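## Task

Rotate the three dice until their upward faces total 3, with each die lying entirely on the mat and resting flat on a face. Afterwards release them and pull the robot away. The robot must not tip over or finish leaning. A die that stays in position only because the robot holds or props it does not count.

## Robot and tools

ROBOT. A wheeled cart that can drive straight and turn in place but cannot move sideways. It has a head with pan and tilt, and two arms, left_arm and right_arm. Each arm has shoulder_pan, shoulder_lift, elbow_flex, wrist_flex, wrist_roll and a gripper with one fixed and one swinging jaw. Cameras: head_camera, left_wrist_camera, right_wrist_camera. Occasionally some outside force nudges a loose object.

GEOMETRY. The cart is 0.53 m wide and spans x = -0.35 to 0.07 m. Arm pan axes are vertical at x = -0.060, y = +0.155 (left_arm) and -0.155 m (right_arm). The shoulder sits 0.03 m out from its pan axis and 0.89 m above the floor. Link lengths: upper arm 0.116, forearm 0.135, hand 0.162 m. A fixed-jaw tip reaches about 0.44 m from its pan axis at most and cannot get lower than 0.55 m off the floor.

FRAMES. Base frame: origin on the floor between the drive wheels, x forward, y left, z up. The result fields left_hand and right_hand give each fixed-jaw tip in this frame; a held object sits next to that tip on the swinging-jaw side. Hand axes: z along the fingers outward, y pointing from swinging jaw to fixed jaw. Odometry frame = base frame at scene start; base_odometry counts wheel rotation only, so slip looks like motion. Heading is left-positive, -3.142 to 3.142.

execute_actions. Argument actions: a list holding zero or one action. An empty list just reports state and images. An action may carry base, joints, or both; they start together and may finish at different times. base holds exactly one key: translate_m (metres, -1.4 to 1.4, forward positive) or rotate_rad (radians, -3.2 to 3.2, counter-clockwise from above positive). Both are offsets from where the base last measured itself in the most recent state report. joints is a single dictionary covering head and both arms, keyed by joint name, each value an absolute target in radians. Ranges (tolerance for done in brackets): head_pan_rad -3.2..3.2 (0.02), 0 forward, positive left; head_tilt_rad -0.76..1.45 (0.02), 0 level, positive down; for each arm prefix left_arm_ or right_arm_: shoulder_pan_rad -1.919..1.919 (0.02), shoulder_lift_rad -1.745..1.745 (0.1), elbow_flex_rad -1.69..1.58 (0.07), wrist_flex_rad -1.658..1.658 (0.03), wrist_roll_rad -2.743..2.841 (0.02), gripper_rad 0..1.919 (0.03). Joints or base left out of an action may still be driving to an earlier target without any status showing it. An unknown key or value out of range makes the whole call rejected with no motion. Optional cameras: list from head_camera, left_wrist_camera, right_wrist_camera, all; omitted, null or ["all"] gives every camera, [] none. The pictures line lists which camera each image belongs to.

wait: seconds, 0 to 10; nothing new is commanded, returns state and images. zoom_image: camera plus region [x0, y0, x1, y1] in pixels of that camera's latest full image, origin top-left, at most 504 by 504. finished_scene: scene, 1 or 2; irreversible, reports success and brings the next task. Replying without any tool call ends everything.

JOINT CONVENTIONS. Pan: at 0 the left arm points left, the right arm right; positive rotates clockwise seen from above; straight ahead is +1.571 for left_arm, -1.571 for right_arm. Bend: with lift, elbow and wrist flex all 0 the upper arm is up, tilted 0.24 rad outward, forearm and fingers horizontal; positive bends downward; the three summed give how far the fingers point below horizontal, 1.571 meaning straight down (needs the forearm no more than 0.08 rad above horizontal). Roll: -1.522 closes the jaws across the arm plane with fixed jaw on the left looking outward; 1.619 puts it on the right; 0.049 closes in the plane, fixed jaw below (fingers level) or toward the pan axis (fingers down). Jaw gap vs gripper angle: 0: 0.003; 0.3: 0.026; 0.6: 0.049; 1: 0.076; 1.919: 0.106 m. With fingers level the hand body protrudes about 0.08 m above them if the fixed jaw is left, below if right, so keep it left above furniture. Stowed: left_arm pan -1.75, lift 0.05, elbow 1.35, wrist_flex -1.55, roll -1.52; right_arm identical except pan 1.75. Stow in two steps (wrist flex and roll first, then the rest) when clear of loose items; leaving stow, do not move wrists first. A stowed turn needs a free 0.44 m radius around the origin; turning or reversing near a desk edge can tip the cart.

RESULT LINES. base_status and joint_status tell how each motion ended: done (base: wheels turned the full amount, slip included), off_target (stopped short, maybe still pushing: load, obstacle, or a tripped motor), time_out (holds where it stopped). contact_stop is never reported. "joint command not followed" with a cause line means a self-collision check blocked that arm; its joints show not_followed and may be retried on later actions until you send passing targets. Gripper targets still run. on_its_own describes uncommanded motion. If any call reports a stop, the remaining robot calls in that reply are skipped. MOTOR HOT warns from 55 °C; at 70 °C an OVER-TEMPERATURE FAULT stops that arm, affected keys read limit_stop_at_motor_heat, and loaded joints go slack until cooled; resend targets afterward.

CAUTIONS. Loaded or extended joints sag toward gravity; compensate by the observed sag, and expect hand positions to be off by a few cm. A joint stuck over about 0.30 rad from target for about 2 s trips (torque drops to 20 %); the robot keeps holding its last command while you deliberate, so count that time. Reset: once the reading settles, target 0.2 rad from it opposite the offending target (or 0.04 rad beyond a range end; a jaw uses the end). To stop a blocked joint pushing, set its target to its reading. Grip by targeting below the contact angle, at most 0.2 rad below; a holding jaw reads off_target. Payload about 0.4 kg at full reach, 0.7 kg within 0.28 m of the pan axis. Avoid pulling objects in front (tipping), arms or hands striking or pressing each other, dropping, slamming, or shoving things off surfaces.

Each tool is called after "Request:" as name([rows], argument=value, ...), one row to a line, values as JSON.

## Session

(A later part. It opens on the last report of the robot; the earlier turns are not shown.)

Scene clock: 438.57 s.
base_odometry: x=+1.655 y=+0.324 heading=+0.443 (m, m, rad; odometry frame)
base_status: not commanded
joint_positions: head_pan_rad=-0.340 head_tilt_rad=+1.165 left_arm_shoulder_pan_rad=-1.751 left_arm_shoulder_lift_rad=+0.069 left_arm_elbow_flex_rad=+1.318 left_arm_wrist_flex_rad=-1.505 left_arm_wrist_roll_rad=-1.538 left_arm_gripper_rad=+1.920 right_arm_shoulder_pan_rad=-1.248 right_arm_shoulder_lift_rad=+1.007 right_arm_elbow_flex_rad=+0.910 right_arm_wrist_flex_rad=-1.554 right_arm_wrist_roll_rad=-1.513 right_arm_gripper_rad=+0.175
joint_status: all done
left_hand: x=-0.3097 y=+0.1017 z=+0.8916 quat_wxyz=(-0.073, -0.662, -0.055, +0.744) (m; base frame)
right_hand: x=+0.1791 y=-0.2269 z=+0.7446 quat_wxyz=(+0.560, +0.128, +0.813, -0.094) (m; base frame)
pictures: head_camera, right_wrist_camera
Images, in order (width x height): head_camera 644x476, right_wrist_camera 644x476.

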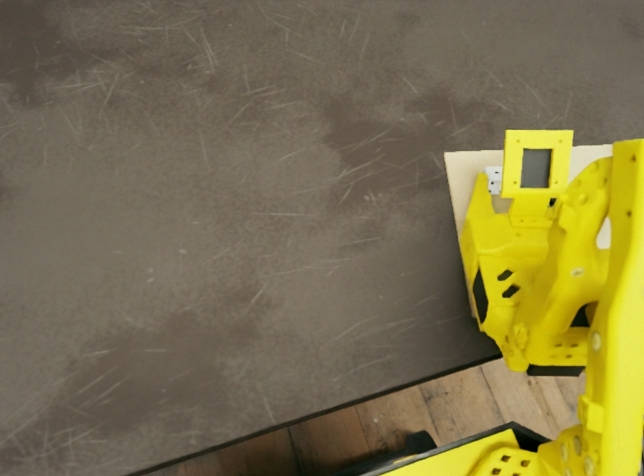

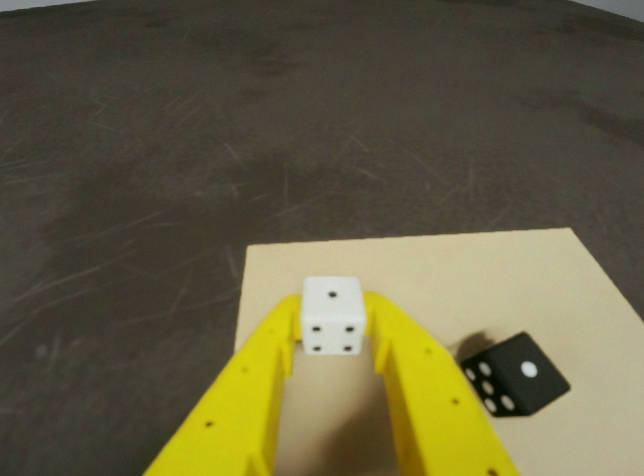

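Request:
execute_actions([
  {"joints": {"right_arm_shoulder_lift_rad": 1.035, "right_arm_elbow_flex_rad": 0.89, "right_arm_wrist_flex_rad": -1.60}},
], cameras=[])

Request:
execute_actions([
  {"joints": {"right_arm_gripper_rad": 0.3}},
], cameras=["right_wrist_camera"])

Scene clock: 442.63 s.
base_odometry: x=+1.655 y=+0.324 heading=+0.443 (m, m, rad; odometry frame)
base_status: not commanded
joint_positions: head_pan_rad=-0.340 head_tilt_rad=+1.165 left_arm_shoulder_pan_rad=-1.751 left_arm_shoulder_lift_rad=+0.069 left_arm_elbow_flex_rad=+1.318 left_arm_wrist_flex_rad=-1.505 left_arm_wrist_roll_rad=-1.538 left_arm_gripper_rad=+1.920 right_arm_shoulder_pan_rad=-1.248 right_arm_shoulder_lift_rad=+1.042 right_arm_elbow_flex_rad=+0.900 right_arm_wrist_flex_rad=-1.582 right_arm_wrist_roll_rad=-1.513 right_arm_gripper_rad=+0.175
joint_status: all done
left_hand: x=-0.3097 y=+0.1017 z=+0.8916 quat_wxyz=(-0.073, -0.662, -0.055, +0.744) (m; base frame)
right_hand: x=+0.1774 y=-0.2263 z=+0.7422 quat_wxyz=(+0.561, +0.128, +0.812, -0.094) (m; base frame)
pictures: none
No camera images: the call's "cameras" was empty. Leave "cameras" out to get every camera's image.

Scene clock: 443.27 s.
base_odometry: x=+1.655 y=+0.324 heading=+0.443 (m, m, rad; odometry frame)
base_status: not commanded
joint_positions: head_pan_rad=-0.340 head_tilt_rad=+1.165 left_arm_shoulder_pan_rad=-1.751 left_arm_shoulder_lift_rad=+0.069 left_arm_elbow_flex_rad=+1.318 left_arm_wrist_flex_rad=-1.505 left_arm_wrist_roll_rad=-1.538 left_arm_gripper_rad=+1.920 right_arm_shoulder_pan_rad=-1.248 right_arm_shoulder_lift_rad=+1.042 right_arm_elbow_flex_rad=+0.900 right_arm_wrist_flex_rad=-1.584 right_arm_wrist_roll_rad=-1.513 right_arm_gripper_rad=+0.289
joint_status: all done
left_hand: x=-0.3097 y=+0.1017 z=+0.8916 quat_wxyz=(-0.073, -0.662, -0.055, +0.744) (m; base frame)
right_hand: x=+0.1775 y=-0.2263 z=+0.7424 quat_wxyz=(+0.562, +0.128, +0.812, -0.094) (m; base frame)
pictures: right_wrist_camera
Images, in order (width x height): right_wrist_camera 644x476.

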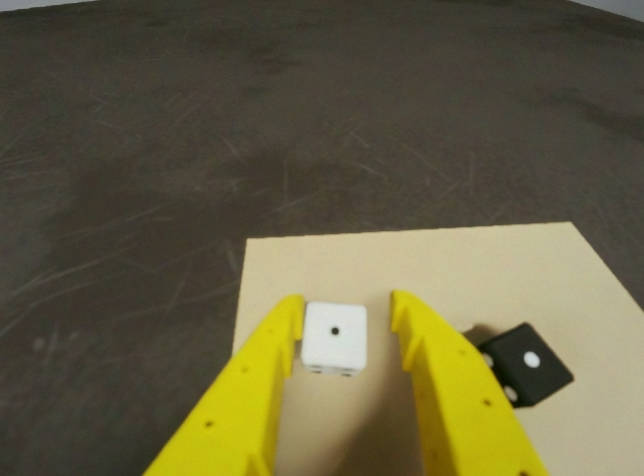

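Request:
execute_actions([
  {"joints": {"right_arm_shoulder_lift_rad": 0.5, "right_arm_elbow_flex_rad": 1.07, "right_arm_wrist_flex_rad": -1.3, "head_pan_rad": 0.9, "head_tilt_rad": 0.95}},
], cameras=["head_camera"])

Request:
execute_actions([
  {"joints": {"right_arm_shoulder_lift_rad": 0.1, "right_arm_elbow_flex_rad": 1.2, "right_arm_wrist_flex_rad": -1.3, "right_arm_shoulder_pan_rad": 0.3}},
], cameras=[])

Scene clock: 448.77 s.
base_odometry: x=+1.655 y=+0.324 heading=+0.443 (m, m, rad; odometry frame)
base_status: not commanded
joint_positions: head_pan_rad=+0.890 head_tilt_rad=+0.965 left_arm_shoulder_pan_rad=-1.751 left_arm_shoulder_lift_rad=+0.069 left_arm_elbow_flex_rad=+1.318 left_arm_wrist_flex_rad=-1.505 left_arm_wrist_roll_rad=-1.538 left_arm_gripper_rad=+1.920 right_arm_shoulder_pan_rad=-1.248 right_arm_shoulder_lift_rad=+0.538 right_arm_elbow_flex_rad=+1.067 right_arm_wrist_flex_rad=-1.301 right_arm_wrist_roll_rad=-1.513 right_arm_gripper_rad=+0.290
joint_status: all done
left_hand: x=-0.3097 y=+0.1017 z=+0.8916 quat_wxyz=(-0.073, -0.662, -0.055, +0.744) (m; base frame)
right_hand: x=+0.1946 y=-0.2320 z=+0.7931 quat_wxyz=(+0.584, +0.126, +0.796, -0.098) (m; base frame)
pictures: head_camera
Images, in order (width x height): head_camera 644x476.

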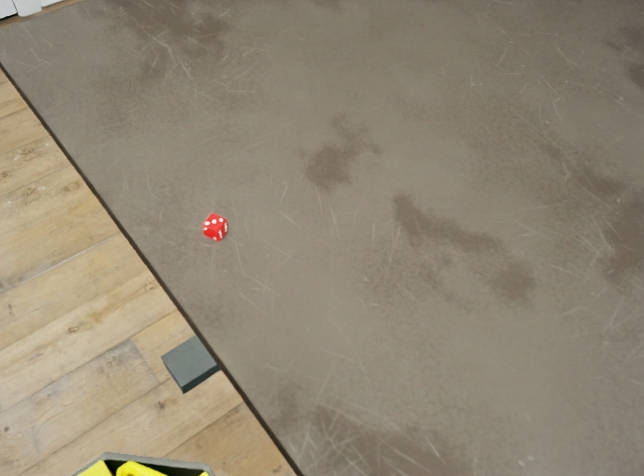

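Scene clock: 450.63 s.
base_odometry: x=+1.655 y=+0.324 heading=+0.443 (m, m, rad; odometry frame)
base_status: not commanded
joint_positions: head_pan_rad=+0.890 head_tilt_rad=+0.965 left_arm_shoulder_pan_rad=-1.751 left_arm_shoulder_lift_rad=+0.069 left_arm_elbow_flex_rad=+1.318 left_arm_wrist_flex_rad=-1.505 left_arm_wrist_roll_rad=-1.538 left_arm_gripper_rad=+1.920 right_arm_shoulder_pan_rad=+0.291 right_arm_shoulder_lift_rad=+0.134 right_arm_elbow_flex_rad=+1.199 right_arm_wrist_flex_rad=-1.301 right_arm_wrist_roll_rad=-1.513 right_arm_gripper_rad=+0.290
joint_status: all done
left_hand: x=-0.3097 y=+0.1017 z=+0.8916 quat_wxyz=(-0.073, -0.662, -0.055, +0.744) (m; base frame)
right_hand: x=-0.1301 y=-0.4163 z=+0.8666 quat_wxyz=(+0.413, +0.574, +0.432, -0.560) (m; base frame)
pictures: none
No camera images: the call's "cameras" was empty. Leave "cameras" out to get every camera's image.

Request:
execute_actions([
  {"joints": {"left_arm_shoulder_pan_rad": 0.84, "left_arm_shoulder_lift_rad": 0.53, "left_arm_elbow_flex_rad": -0.38}},
], cameras=[])

Request:
execute_actions([
  {"joints": {"left_arm_wrist_flex_rad": 1.372, "left_arm_wrist_roll_rad": -0.16, "left_arm_gripper_rad": 0.6}},
], cameras=["head_camera", "left_wrist_camera"])

Scene clock: 463.57 s.
base_odometry: x=+1.655 y=+0.324 heading=+0.443 (m, m, rad; odometry frame)
base_status: not commanded
joint_positions: head_pan_rad=+0.890 head_tilt_rad=+0.965 left_arm_shoulder_pan_rad=+0.831 left_arm_shoulder_lift_rad=+0.547 left_arm_elbow_flex_rad=-0.341 left_arm_wrist_flex_rad=-1.505 left_arm_wrist_roll_rad=-1.538 left_arm_gripper_rad=+1.920 right_arm_shoulder_pan_rad=+0.291 right_arm_shoulder_lift_rad=+0.134 right_arm_elbow_flex_rad=+1.199 right_arm_wrist_flex_rad=-1.301 right_arm_wrist_roll_rad=-1.513 right_arm_gripper_rad=+0.290
joint_status: all done
left_hand: x=+0.1483 y=+0.3556 z=+1.1077 quat_wxyz=(+0.921, -0.048, +0.126, +0.365) (m; base frame)
right_hand: x=-0.1301 y=-0.4163 z=+0.8666 quat_wxyz=(+0.413, +0.574, +0.432, -0.560) (m; base frame)
pictures: none
No camera images: the call's "cameras" was empty. Leave "cameras" out to get every camera's image.

Scene clock: 466.20 s.
base_odometry: x=+1.655 y=+0.324 heading=+0.443 (m, m, rad; odometry frame)
base_status: not commanded
joint_positions: head_pan_rad=+0.890 head_tilt_rad=+0.965 left_arm_shoulder_pan_rad=+0.831 left_arm_shoulder_lift_rad=+0.550 left_arm_elbow_flex_rad=-0.343 left_arm_wrist_flex_rad=+1.365 left_arm_wrist_roll_rad=-0.168 left_arm_gripper_rad=+0.608 right_arm_shoulder_pan_rad=+0.291 right_arm_shoulder_lift_rad=+0.134 right_arm_elbow_flex_rad=+1.199 right_arm_wrist_flex_rad=-1.301 right_arm_wrist_roll_rad=-1.513 right_arm_gripper_rad=+0.290
joint_status: all done
left_hand: x=+0.1151 y=+0.3166 z=+0.7921 quat_wxyz=(-0.001, -0.866, +0.500, +0.000) (m; base frame)
right_hand: x=-0.1301 y=-0.4163 z=+0.8666 quat_wxyz=(+0.413, +0.574, +0.432, -0.560) (m; base frame)
pictures: head_camera, left_wrist_camera
Images, in order (width x height): head_camera 644x476, left_wrist_camera 644x476.

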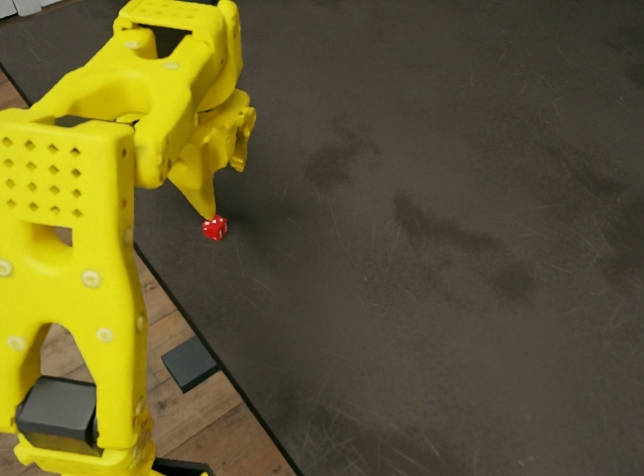

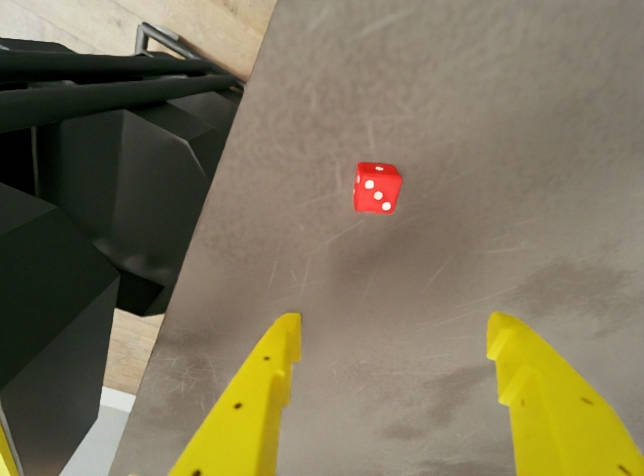

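Request:
execute_actions([
  {"joints": {"left_arm_shoulder_pan_rad": 0.745, "left_arm_shoulder_lift_rad": 0.70, "left_arm_elbow_flex_rad": -0.365, "left_arm_wrist_flex_rad": 1.185, "left_arm_wrist_roll_rad": -0.33}},
], cameras=["left_wrist_camera"])

Scene clock: 476.70 s.
base_odometry: x=+1.655 y=+0.324 heading=+0.443 (m, m, rad; odometry frame)
base_status: not commanded
joint_positions: head_pan_rad=+0.890 head_tilt_rad=+0.965 left_arm_shoulder_pan_rad=+0.754 left_arm_shoulder_lift_rad=+0.716 left_arm_elbow_flex_rad=-0.343 left_arm_wrist_flex_rad=+1.191 left_arm_wrist_roll_rad=-0.323 left_arm_gripper_rad=+0.608 right_arm_shoulder_pan_rad=+0.291 right_arm_shoulder_lift_rad=+0.134 right_arm_elbow_flex_rad=+1.199 right_arm_wrist_flex_rad=-1.301 right_arm_wrist_roll_rad=-1.513 right_arm_gripper_rad=+0.290
joint_status: all done
left_hand: x=+0.1070 y=+0.3364 z=+0.7557 quat_wxyz=(+0.003, -0.846, +0.533, -0.001) (m; base frame)
right_hand: x=-0.1301 y=-0.4163 z=+0.8666 quat_wxyz=(+0.413, +0.574, +0.432, -0.560) (m; base frame)
pictures: left_wrist_camera
Images, in order (width x height): left_wrist_camera 644x476.

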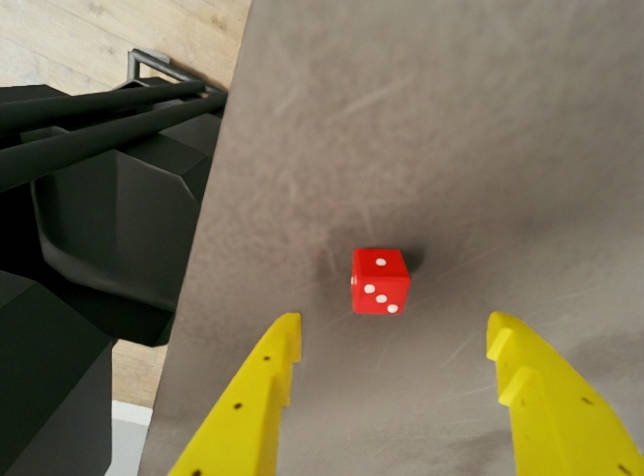

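Request:
execute_actions([
  {"joints": {"left_arm_shoulder_lift_rad": 0.785, "left_arm_elbow_flex_rad": -0.365, "left_arm_wrist_flex_rad": 1.10}},
], cameras=["left_wrist_camera"])

Scene clock: 480.70 s.
base_odometry: x=+1.655 y=+0.324 heading=+0.443 (m, m, rad; odometry frame)
base_status: not commanded
joint_positions: head_pan_rad=+0.890 head_tilt_rad=+0.965 left_arm_shoulder_pan_rad=+0.754 left_arm_shoulder_lift_rad=+0.800 left_arm_elbow_flex_rad=-0.343 left_arm_wrist_flex_rad=+1.107 left_arm_wrist_roll_rad=-0.323 left_arm_gripper_rad=+0.608 right_arm_shoulder_pan_rad=+0.291 right_arm_shoulder_lift_rad=+0.134 right_arm_elbow_flex_rad=+1.199 right_arm_wrist_flex_rad=-1.301 right_arm_wrist_roll_rad=-1.513 right_arm_gripper_rad=+0.290
joint_status: all done
left_hand: x=+0.1077 y=+0.3372 z=+0.7368 quat_wxyz=(+0.003, -0.846, +0.533, -0.001) (m; base frame)
right_hand: x=-0.1301 y=-0.4163 z=+0.8666 quat_wxyz=(+0.413, +0.574, +0.432, -0.560) (m; base frame)
pictures: left_wrist_camera
Images, in order (width x height): left_wrist_camera 644x476.

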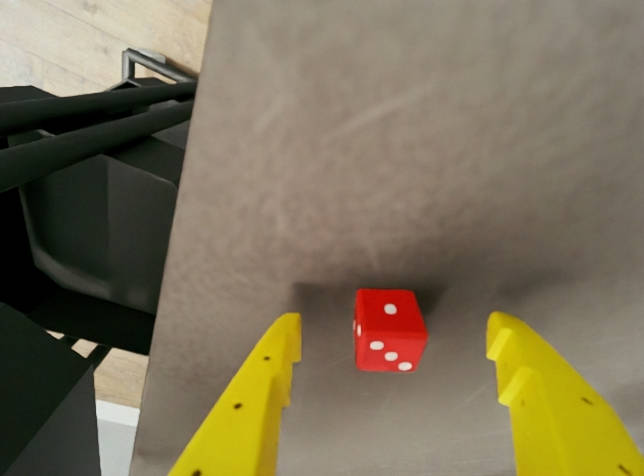

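Request:
execute_actions([
  {"joints": {"left_arm_gripper_rad": 0.05}},
], cameras=["left_wrist_camera"])

Scene clock: 483.63 s.
base_odometry: x=+1.655 y=+0.324 heading=+0.443 (m, m, rad; odometry frame)
base_status: not commanded
joint_positions: head_pan_rad=+0.890 head_tilt_rad=+0.965 left_arm_shoulder_pan_rad=+0.754 left_arm_shoulder_lift_rad=+0.802 left_arm_elbow_flex_rad=-0.343 left_arm_wrist_flex_rad=+1.107 left_arm_wrist_roll_rad=-0.323 left_arm_gripper_rad=+0.175 right_arm_shoulder_pan_rad=+0.291 right_arm_shoulder_lift_rad=+0.134 right_arm_elbow_flex_rad=+1.199 right_arm_wrist_flex_rad=-1.301 right_arm_wrist_roll_rad=-1.513 right_arm_gripper_rad=+0.290
joint_status: left_arm_gripper_rad off_target (ended at +0.175, target +0.050)
left_hand: x=+0.1076 y=+0.3370 z=+0.7365 quat_wxyz=(+0.002, -0.846, +0.533, +0.000) (m; base frame)
right_hand: x=-0.1301 y=-0.4163 z=+0.8666 quat_wxyz=(+0.413, +0.574, +0.432, -0.560) (m; base frame)
pictures: left_wrist_camera
Images, in order (width x height): left_wrist_camera 644x476.

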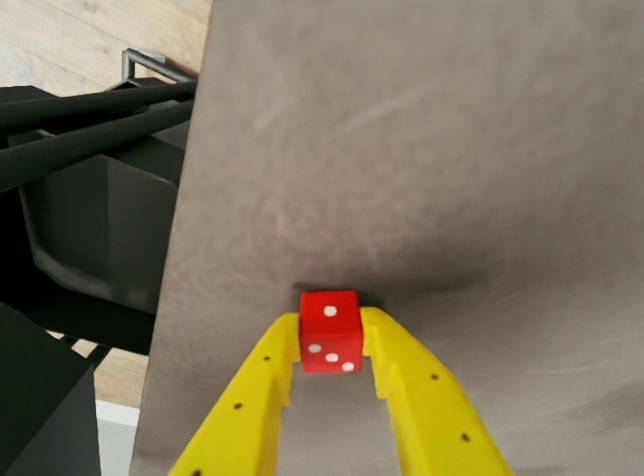

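Request:
execute_actions([
  {"joints": {"left_arm_shoulder_lift_rad": 0.45, "left_arm_elbow_flex_rad": -0.38, "left_arm_wrist_flex_rad": 1.4}},
], cameras=[])

Request:
execute_actions([
  {"base": {"translate_m": -0.5}, "joints": {"left_arm_wrist_roll_rad": -1.522, "left_arm_wrist_flex_rad": 0.2, "left_arm_shoulder_lift_rad": 0.1, "left_arm_elbow_flex_rad": 0.0}},
], cameras=[])

Request:
execute_actions([
  {"base": {"rotate_rad": -0.9}, "joints": {"left_arm_shoulder_pan_rad": 1.571, "left_arm_shoulder_lift_rad": 0.1, "left_arm_elbow_flex_rad": 1.2, "left_arm_wrist_flex_rad": -1.3}},
], cameras=[])

Request:
execute_actions([
  {"base": {"translate_m": 0.434}},
], cameras=[])

Request:
execute_actions([
  {"base": {"rotate_rad": 0.9}, "joints": {"head_pan_rad": 0.0, "head_tilt_rad": 1.1}},
], cameras=["head_camera", "left_wrist_camera"])

Scene clock: 495.60 s.
base_odometry: x=+1.655 y=+0.324 heading=+0.443 (m, m, rad; odometry frame)
base_status: not commanded
joint_positions: head_pan_rad=+0.890 head_tilt_rad=+0.965 left_arm_shoulder_pan_rad=+0.754 left_arm_shoulder_lift_rad=+0.498 left_arm_elbow_flex_rad=-0.346 left_arm_wrist_flex_rad=+1.394 left_arm_wrist_roll_rad=-0.323 left_arm_gripper_rad=+0.175 right_arm_shoulder_pan_rad=+0.291 right_arm_shoulder_lift_rad=+0.134 right_arm_elbow_flex_rad=+1.199 right_arm_wrist_flex_rad=-1.301 right_arm_wrist_roll_rad=-1.513 right_arm_gripper_rad=+0.290
joint_status: all done
left_hand: x=+0.1021 y=+0.3312 z=+0.8036 quat_wxyz=(+0.012, -0.846, +0.533, -0.002) (m; base frame)
right_hand: x=-0.1301 y=-0.4163 z=+0.8666 quat_wxyz=(+0.413, +0.574, +0.432, -0.560) (m; base frame)
pictures: none
No camera images: the call's "cameras" was empty. Leave "cameras" out to get every camera's image.

Scene clock: 498.97 s.
base_odometry: x=+1.203 y=+0.109 heading=+0.444 (m, m, rad; odometry frame)
base_status: done
joint_positions: head_pan_rad=+0.890 head_tilt_rad=+0.965 left_arm_shoulder_pan_rad=+0.753 left_arm_shoulder_lift_rad=+0.147 left_arm_elbow_flex_rad=+0.005 left_arm_wrist_flex_rad=+0.216 left_arm_wrist_roll_rad=-1.515 left_arm_gripper_rad=+0.175 right_arm_shoulder_pan_rad=+0.292 right_arm_shoulder_lift_rad=+0.134 right_arm_elbow_flex_rad=+1.200 right_arm_wrist_flex_rad=-1.301 right_arm_wrist_roll_rad=-1.513 right_arm_gripper_rad=+0.290
joint_status: all done
left_hand: x=+0.1793 y=+0.4219 z=+0.9280 quat_wxyz=(+0.520, -0.331, +0.755, +0.223) (m; base frame)
right_hand: x=-0.1305 y=-0.4160 z=+0.8663 quat_wxyz=(+0.412, +0.575, +0.432, -0.560) (m; base frame)
pictures: none
No camera images: the call's "cameras" was empty. Leave "cameras" out to get every camera's image.

Scene clock: 500.80 s.
base_odometry: x=+1.202 y=+0.109 heading=-0.455 (m, m, rad; odometry frame)
base_status: done
joint_positions: head_pan_rad=+0.890 head_tilt_rad=+0.965 left_arm_shoulder_pan_rad=+1.563 left_arm_shoulder_lift_rad=+0.130 left_arm_elbow_flex_rad=+1.199 left_arm_wrist_flex_rad=-1.284 left_arm_wrist_roll_rad=-1.515 left_arm_gripper_rad=+0.175 right_arm_shoulder_pan_rad=+0.292 right_arm_shoulder_lift_rad=+0.134 right_arm_elbow_flex_rad=+1.200 right_arm_wrist_flex_rad=-1.301 right_arm_wrist_roll_rad=-1.513 right_arm_gripper_rad=+0.290
joint_status: all done
left_hand: x=+0.2104 y=+0.1650 z=+0.8649 quat_wxyz=(+0.691, -0.006, +0.723, +0.000) (m; base frame)
right_hand: x=-0.1305 y=-0.4160 z=+0.8663 quat_wxyz=(+0.412, +0.575, +0.432, -0.560) (m; base frame)
pictures: none
No camera images: the call's "cameras" was empty. Leave "cameras" out to get every camera's image.

Scene clock: 503.80 s.
base_odometry: x=+1.592 y=-0.083 heading=-0.458 (m, m, rad; odometry frame)
base_status: done
joint_positions: head_pan_rad=+0.890 head_tilt_rad=+0.965 left_arm_shoulder_pan_rad=+1.563 left_arm_shoulder_lift_rad=+0.130 left_arm_elbow_flex_rad=+1.200 left_arm_wrist_flex_rad=-1.284 left_arm_wrist_roll_rad=-1.515 left_arm_gripper_rad=+0.175 right_arm_shoulder_pan_rad=+0.292 right_arm_shoulder_lift_rad=+0.134 right_arm_elbow_flex_rad=+1.200 right_arm_wrist_flex_rad=-1.301 right_arm_wrist_roll_rad=-1.513 right_arm_gripper_rad=+0.290
joint_status: not commanded
left_hand: x=+0.2102 y=+0.1650 z=+0.8646 quat_wxyz=(+0.691, -0.006, +0.723, +0.000) (m; base frame)
right_hand: x=-0.1305 y=-0.4160 z=+0.8663 quat_wxyz=(+0.412, +0.575, +0.432, -0.560) (m; base frame)
pictures: none
No camera images: the call's "cameras" was empty. Leave "cameras" out to get every camera's image.

Scene clock: 505.63 s.
base_odometry: x=+1.591 y=-0.083 heading=+0.441 (m, m, rad; odometry frame)
base_status: done
joint_positions: head_pan_rad=+0.010 head_tilt_rad=+1.095 left_arm_shoulder_pan_rad=+1.563 left_arm_shoulder_lift_rad=+0.130 left_arm_elbow_flex_rad=+1.200 left_arm_wrist_flex_rad=-1.284 left_arm_wrist_roll_rad=-1.515 left_arm_gripper_rad=+0.175 right_arm_shoulder_pan_rad=+0.294 right_arm_shoulder_lift_rad=+0.134 right_arm_elbow_flex_rad=+1.200 right_arm_wrist_flex_rad=-1.301 right_arm_wrist_roll_rad=-1.513 right_arm_gripper_rad=+0.290
joint_status: all done
left_hand: x=+0.2102 y=+0.1650 z=+0.8646 quat_wxyz=(+0.691, -0.006, +0.723, +0.000) (m; base frame)
right_hand: x=-0.1309 y=-0.4159 z=+0.8663 quat_wxyz=(+0.412, +0.575, +0.431, -0.560) (m; base frame)
pictures: head_camera, left_wrist_camera
Images, in order (width x height): head_camera 644x476, left_wrist_camera 644x476.

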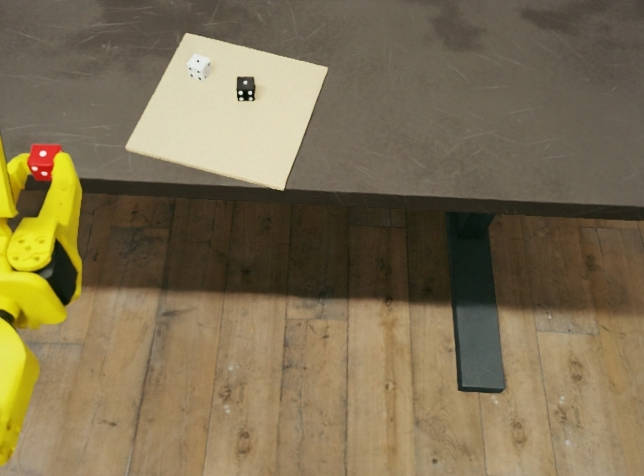

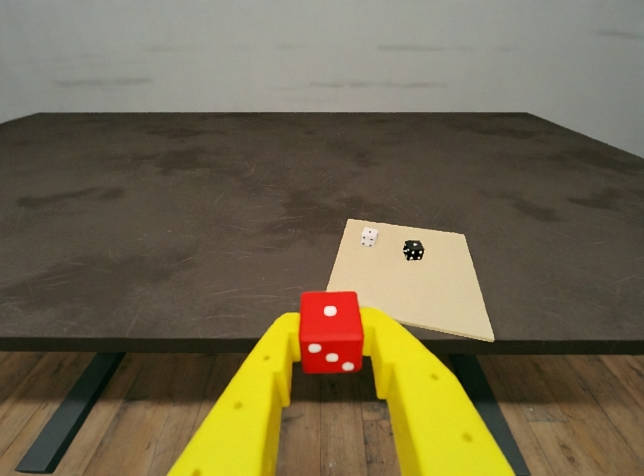

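Request:
execute_actions([
  {"base": {"translate_m": 0.14}, "joints": {"left_arm_shoulder_pan_rad": 1.80, "left_arm_shoulder_lift_rad": 0.5, "left_arm_elbow_flex_rad": 1.07, "left_arm_wrist_flex_rad": -1.3, "head_tilt_rad": 1.2}},
], cameras=["head_camera", "left_wrist_camera"])

Scene clock: 511.80 s.
base_odometry: x=+1.717 y=-0.023 heading=+0.443 (m, m, rad; odometry frame)
base_status: done
joint_positions: head_pan_rad=+0.010 head_tilt_rad=+1.195 left_arm_shoulder_pan_rad=+1.791 left_arm_shoulder_lift_rad=+0.506 left_arm_elbow_flex_rad=+1.087 left_arm_wrist_flex_rad=-1.284 left_arm_wrist_roll_rad=-1.515 left_arm_gripper_rad=+0.175 right_arm_shoulder_pan_rad=+0.294 right_arm_shoulder_lift_rad=+0.134 right_arm_elbow_flex_rad=+1.200 right_arm_wrist_flex_rad=-1.301 right_arm_wrist_roll_rad=-1.513 right_arm_gripper_rad=+0.290
joint_status: all done
left_hand: x=+0.1999 y=+0.1047 z=+0.7950 quat_wxyz=(+0.586, +0.086, +0.803, -0.067) (m; base frame)
right_hand: x=-0.1309 y=-0.4159 z=+0.8663 quat_wxyz=(+0.412, +0.575, +0.431, -0.560) (m; base frame)
pictures: head_camera, left_wrist_camera
Images, in order (width x height): head_camera 644x476, left_wrist_camera 644x476.

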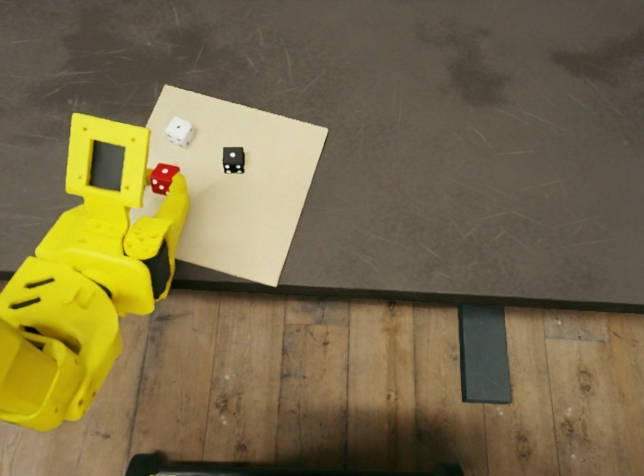

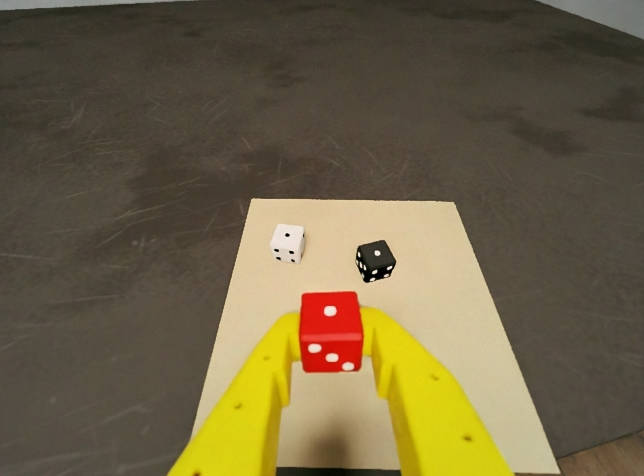

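Request:
execute_actions([
  {"joints": {"left_arm_shoulder_pan_rad": 1.83, "left_arm_shoulder_lift_rad": 0.96, "left_arm_elbow_flex_rad": 0.80, "left_arm_wrist_flex_rad": -1.44}},
], cameras=["head_camera", "left_wrist_camera"])

Scene clock: 518.23 s.
base_odometry: x=+1.717 y=-0.023 heading=+0.443 (m, m, rad; odometry frame)
base_status: not commanded
joint_positions: head_pan_rad=+0.010 head_tilt_rad=+1.195 left_arm_shoulder_pan_rad=+1.820 left_arm_shoulder_lift_rad=+0.960 left_arm_elbow_flex_rad=+0.811 left_arm_wrist_flex_rad=-1.432 left_arm_wrist_roll_rad=-1.515 left_arm_gripper_rad=+0.175 right_arm_shoulder_pan_rad=+0.294 right_arm_shoulder_lift_rad=+0.134 right_arm_elbow_flex_rad=+1.200 right_arm_wrist_flex_rad=-1.301 right_arm_wrist_roll_rad=-1.513 right_arm_gripper_rad=+0.290
joint_status: all done
left_hand: x=+0.2019 y=+0.0962 z=+0.7488 quat_wxyz=(+0.573, +0.098, +0.810, -0.074) (m; base frame)
right_hand: x=-0.1309 y=-0.4159 z=+0.8663 quat_wxyz=(+0.412, +0.575, +0.431, -0.560) (m; base frame)
pictures: head_camera, left_wrist_camera
Images, in order (width x height): head_camera 644x476, left_wrist_camera 644x476.

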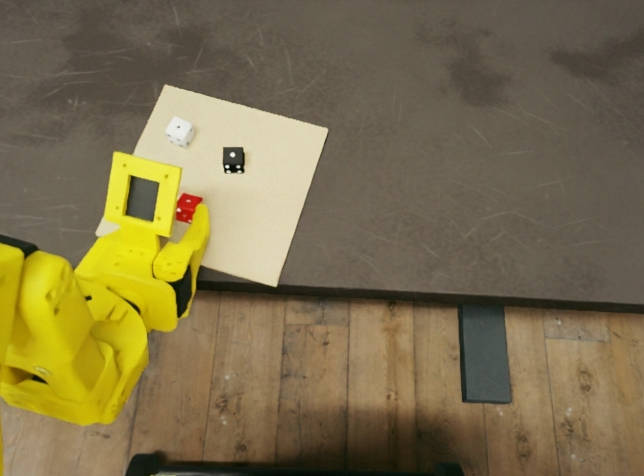

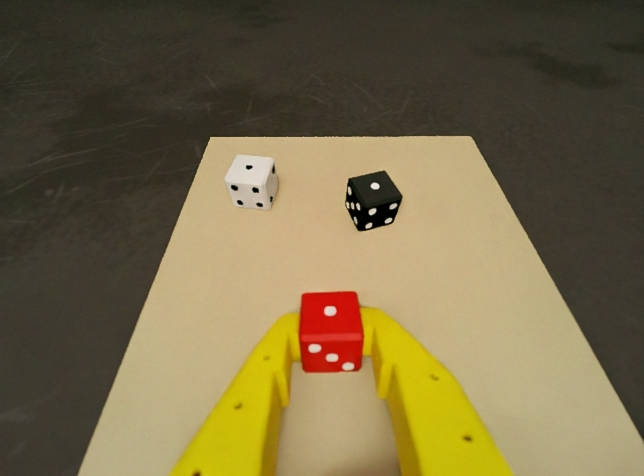

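Request:
execute_actions([
  {"joints": {"left_arm_gripper_rad": 0.45}},
], cameras=["left_wrist_camera"])

Request:
execute_actions([
  {"joints": {"left_arm_shoulder_lift_rad": 0.45, "left_arm_elbow_flex_rad": 1.07, "left_arm_wrist_flex_rad": -1.3}},
], cameras=[])

Request:
execute_actions([
  {"joints": {"left_arm_shoulder_lift_rad": 0.1, "left_arm_elbow_flex_rad": 1.2, "left_arm_wrist_flex_rad": -1.3, "left_arm_shoulder_pan_rad": -0.3}},
], cameras=["head_camera"])

Scene clock: 523.87 s.
base_odometry: x=+1.717 y=-0.023 heading=+0.443 (m, m, rad; odometry frame)
base_status: not commanded
joint_positions: head_pan_rad=+0.010 head_tilt_rad=+1.195 left_arm_shoulder_pan_rad=+1.820 left_arm_shoulder_lift_rad=+0.964 left_arm_elbow_flex_rad=+0.811 left_arm_wrist_flex_rad=-1.432 left_arm_wrist_roll_rad=-1.515 left_arm_gripper_rad=+0.441 right_arm_shoulder_pan_rad=+0.294 right_arm_shoulder_lift_rad=+0.134 right_arm_elbow_flex_rad=+1.200 right_arm_wrist_flex_rad=-1.301 right_arm_wrist_roll_rad=-1.513 right_arm_gripper_rad=+0.290
joint_status: all done
left_hand: x=+0.2013 y=+0.0964 z=+0.7477 quat_wxyz=(+0.571, +0.099, +0.812, -0.074) (m; base frame)
right_hand: x=-0.1309 y=-0.4159 z=+0.8663 quat_wxyz=(+0.412, +0.575, +0.431, -0.560) (m; base frame)
pictures: left_wrist_camera
Images, in order (width x height): left_wrist_camera 644x476.

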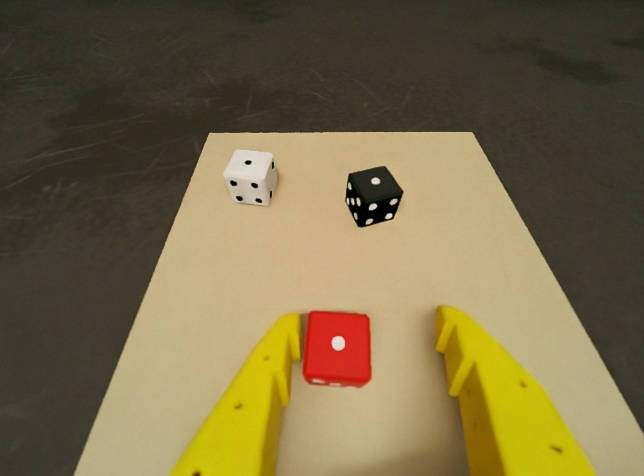

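Scene clock: 525.00 s.
base_odometry: x=+1.717 y=-0.023 heading=+0.443 (m, m, rad; odometry frame)
base_status: not commanded
joint_positions: head_pan_rad=+0.010 head_tilt_rad=+1.195 left_arm_shoulder_pan_rad=+1.820 left_arm_shoulder_lift_rad=+0.484 left_arm_elbow_flex_rad=+1.067 left_arm_wrist_flex_rad=-1.303 left_arm_wrist_roll_rad=-1.515 left_arm_gripper_rad=+0.442 right_arm_shoulder_pan_rad=+0.294 right_arm_shoulder_lift_rad=+0.134 right_arm_elbow_flex_rad=+1.200 right_arm_wrist_flex_rad=-1.301 right_arm_wrist_roll_rad=-1.513 right_arm_gripper_rad=+0.290
joint_status: all done
left_hand: x=+0.2045 y=+0.0956 z=+0.8061 quat_wxyz=(+0.609, +0.095, +0.783, -0.079) (m; base frame)
right_hand: x=-0.1309 y=-0.4159 z=+0.8663 quat_wxyz=(+0.412, +0.575, +0.431, -0.560) (m; base frame)
pictures: none
No camera images: the call's "cameras" was empty. Leave "cameras" out to get every camera's image.

Scene clock: 527.30 s.
base_odometry: x=+1.717 y=-0.023 heading=+0.443 (m, m, rad; odometry frame)
base_status: not commanded
joint_positions: head_pan_rad=+0.010 head_tilt_rad=+1.195 left_arm_shoulder_pan_rad=-0.291 left_arm_shoulder_lift_rad=+0.131 left_arm_elbow_flex_rad=+1.200 left_arm_wrist_flex_rad=-1.301 left_arm_wrist_roll_rad=-1.515 left_arm_gripper_rad=+0.442 right_arm_shoulder_pan_rad=+0.294 right_arm_shoulder_lift_rad=+0.134 right_arm_elbow_flex_rad=+1.200 right_arm_wrist_flex_rad=-1.301 right_arm_wrist_roll_rad=-1.513 right_arm_gripper_rad=+0.290
joint_status: all done
left_hand: x=-0.1448 y=+0.4118 z=+0.8669 quat_wxyz=(+0.418, -0.577, +0.427, +0.557) (m; base frame)
right_hand: x=-0.1309 y=-0.4159 z=+0.8663 quat_wxyz=(+0.412, +0.575, +0.431, -0.560) (m; base frame)
pictures: head_camera
Images, in order (width x height): head_camera 644x476.

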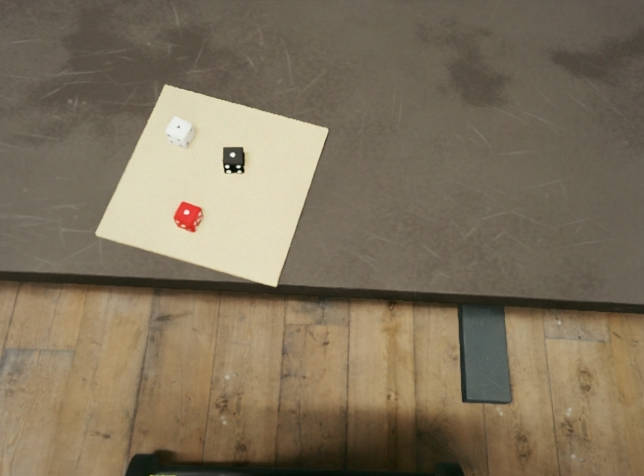

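All three dice are on the mat, each showing 1 on top, and both arms are clear. I'm ending scene 1.

Request:
finished_scene(scene=1)

The scene is finished: the task was done.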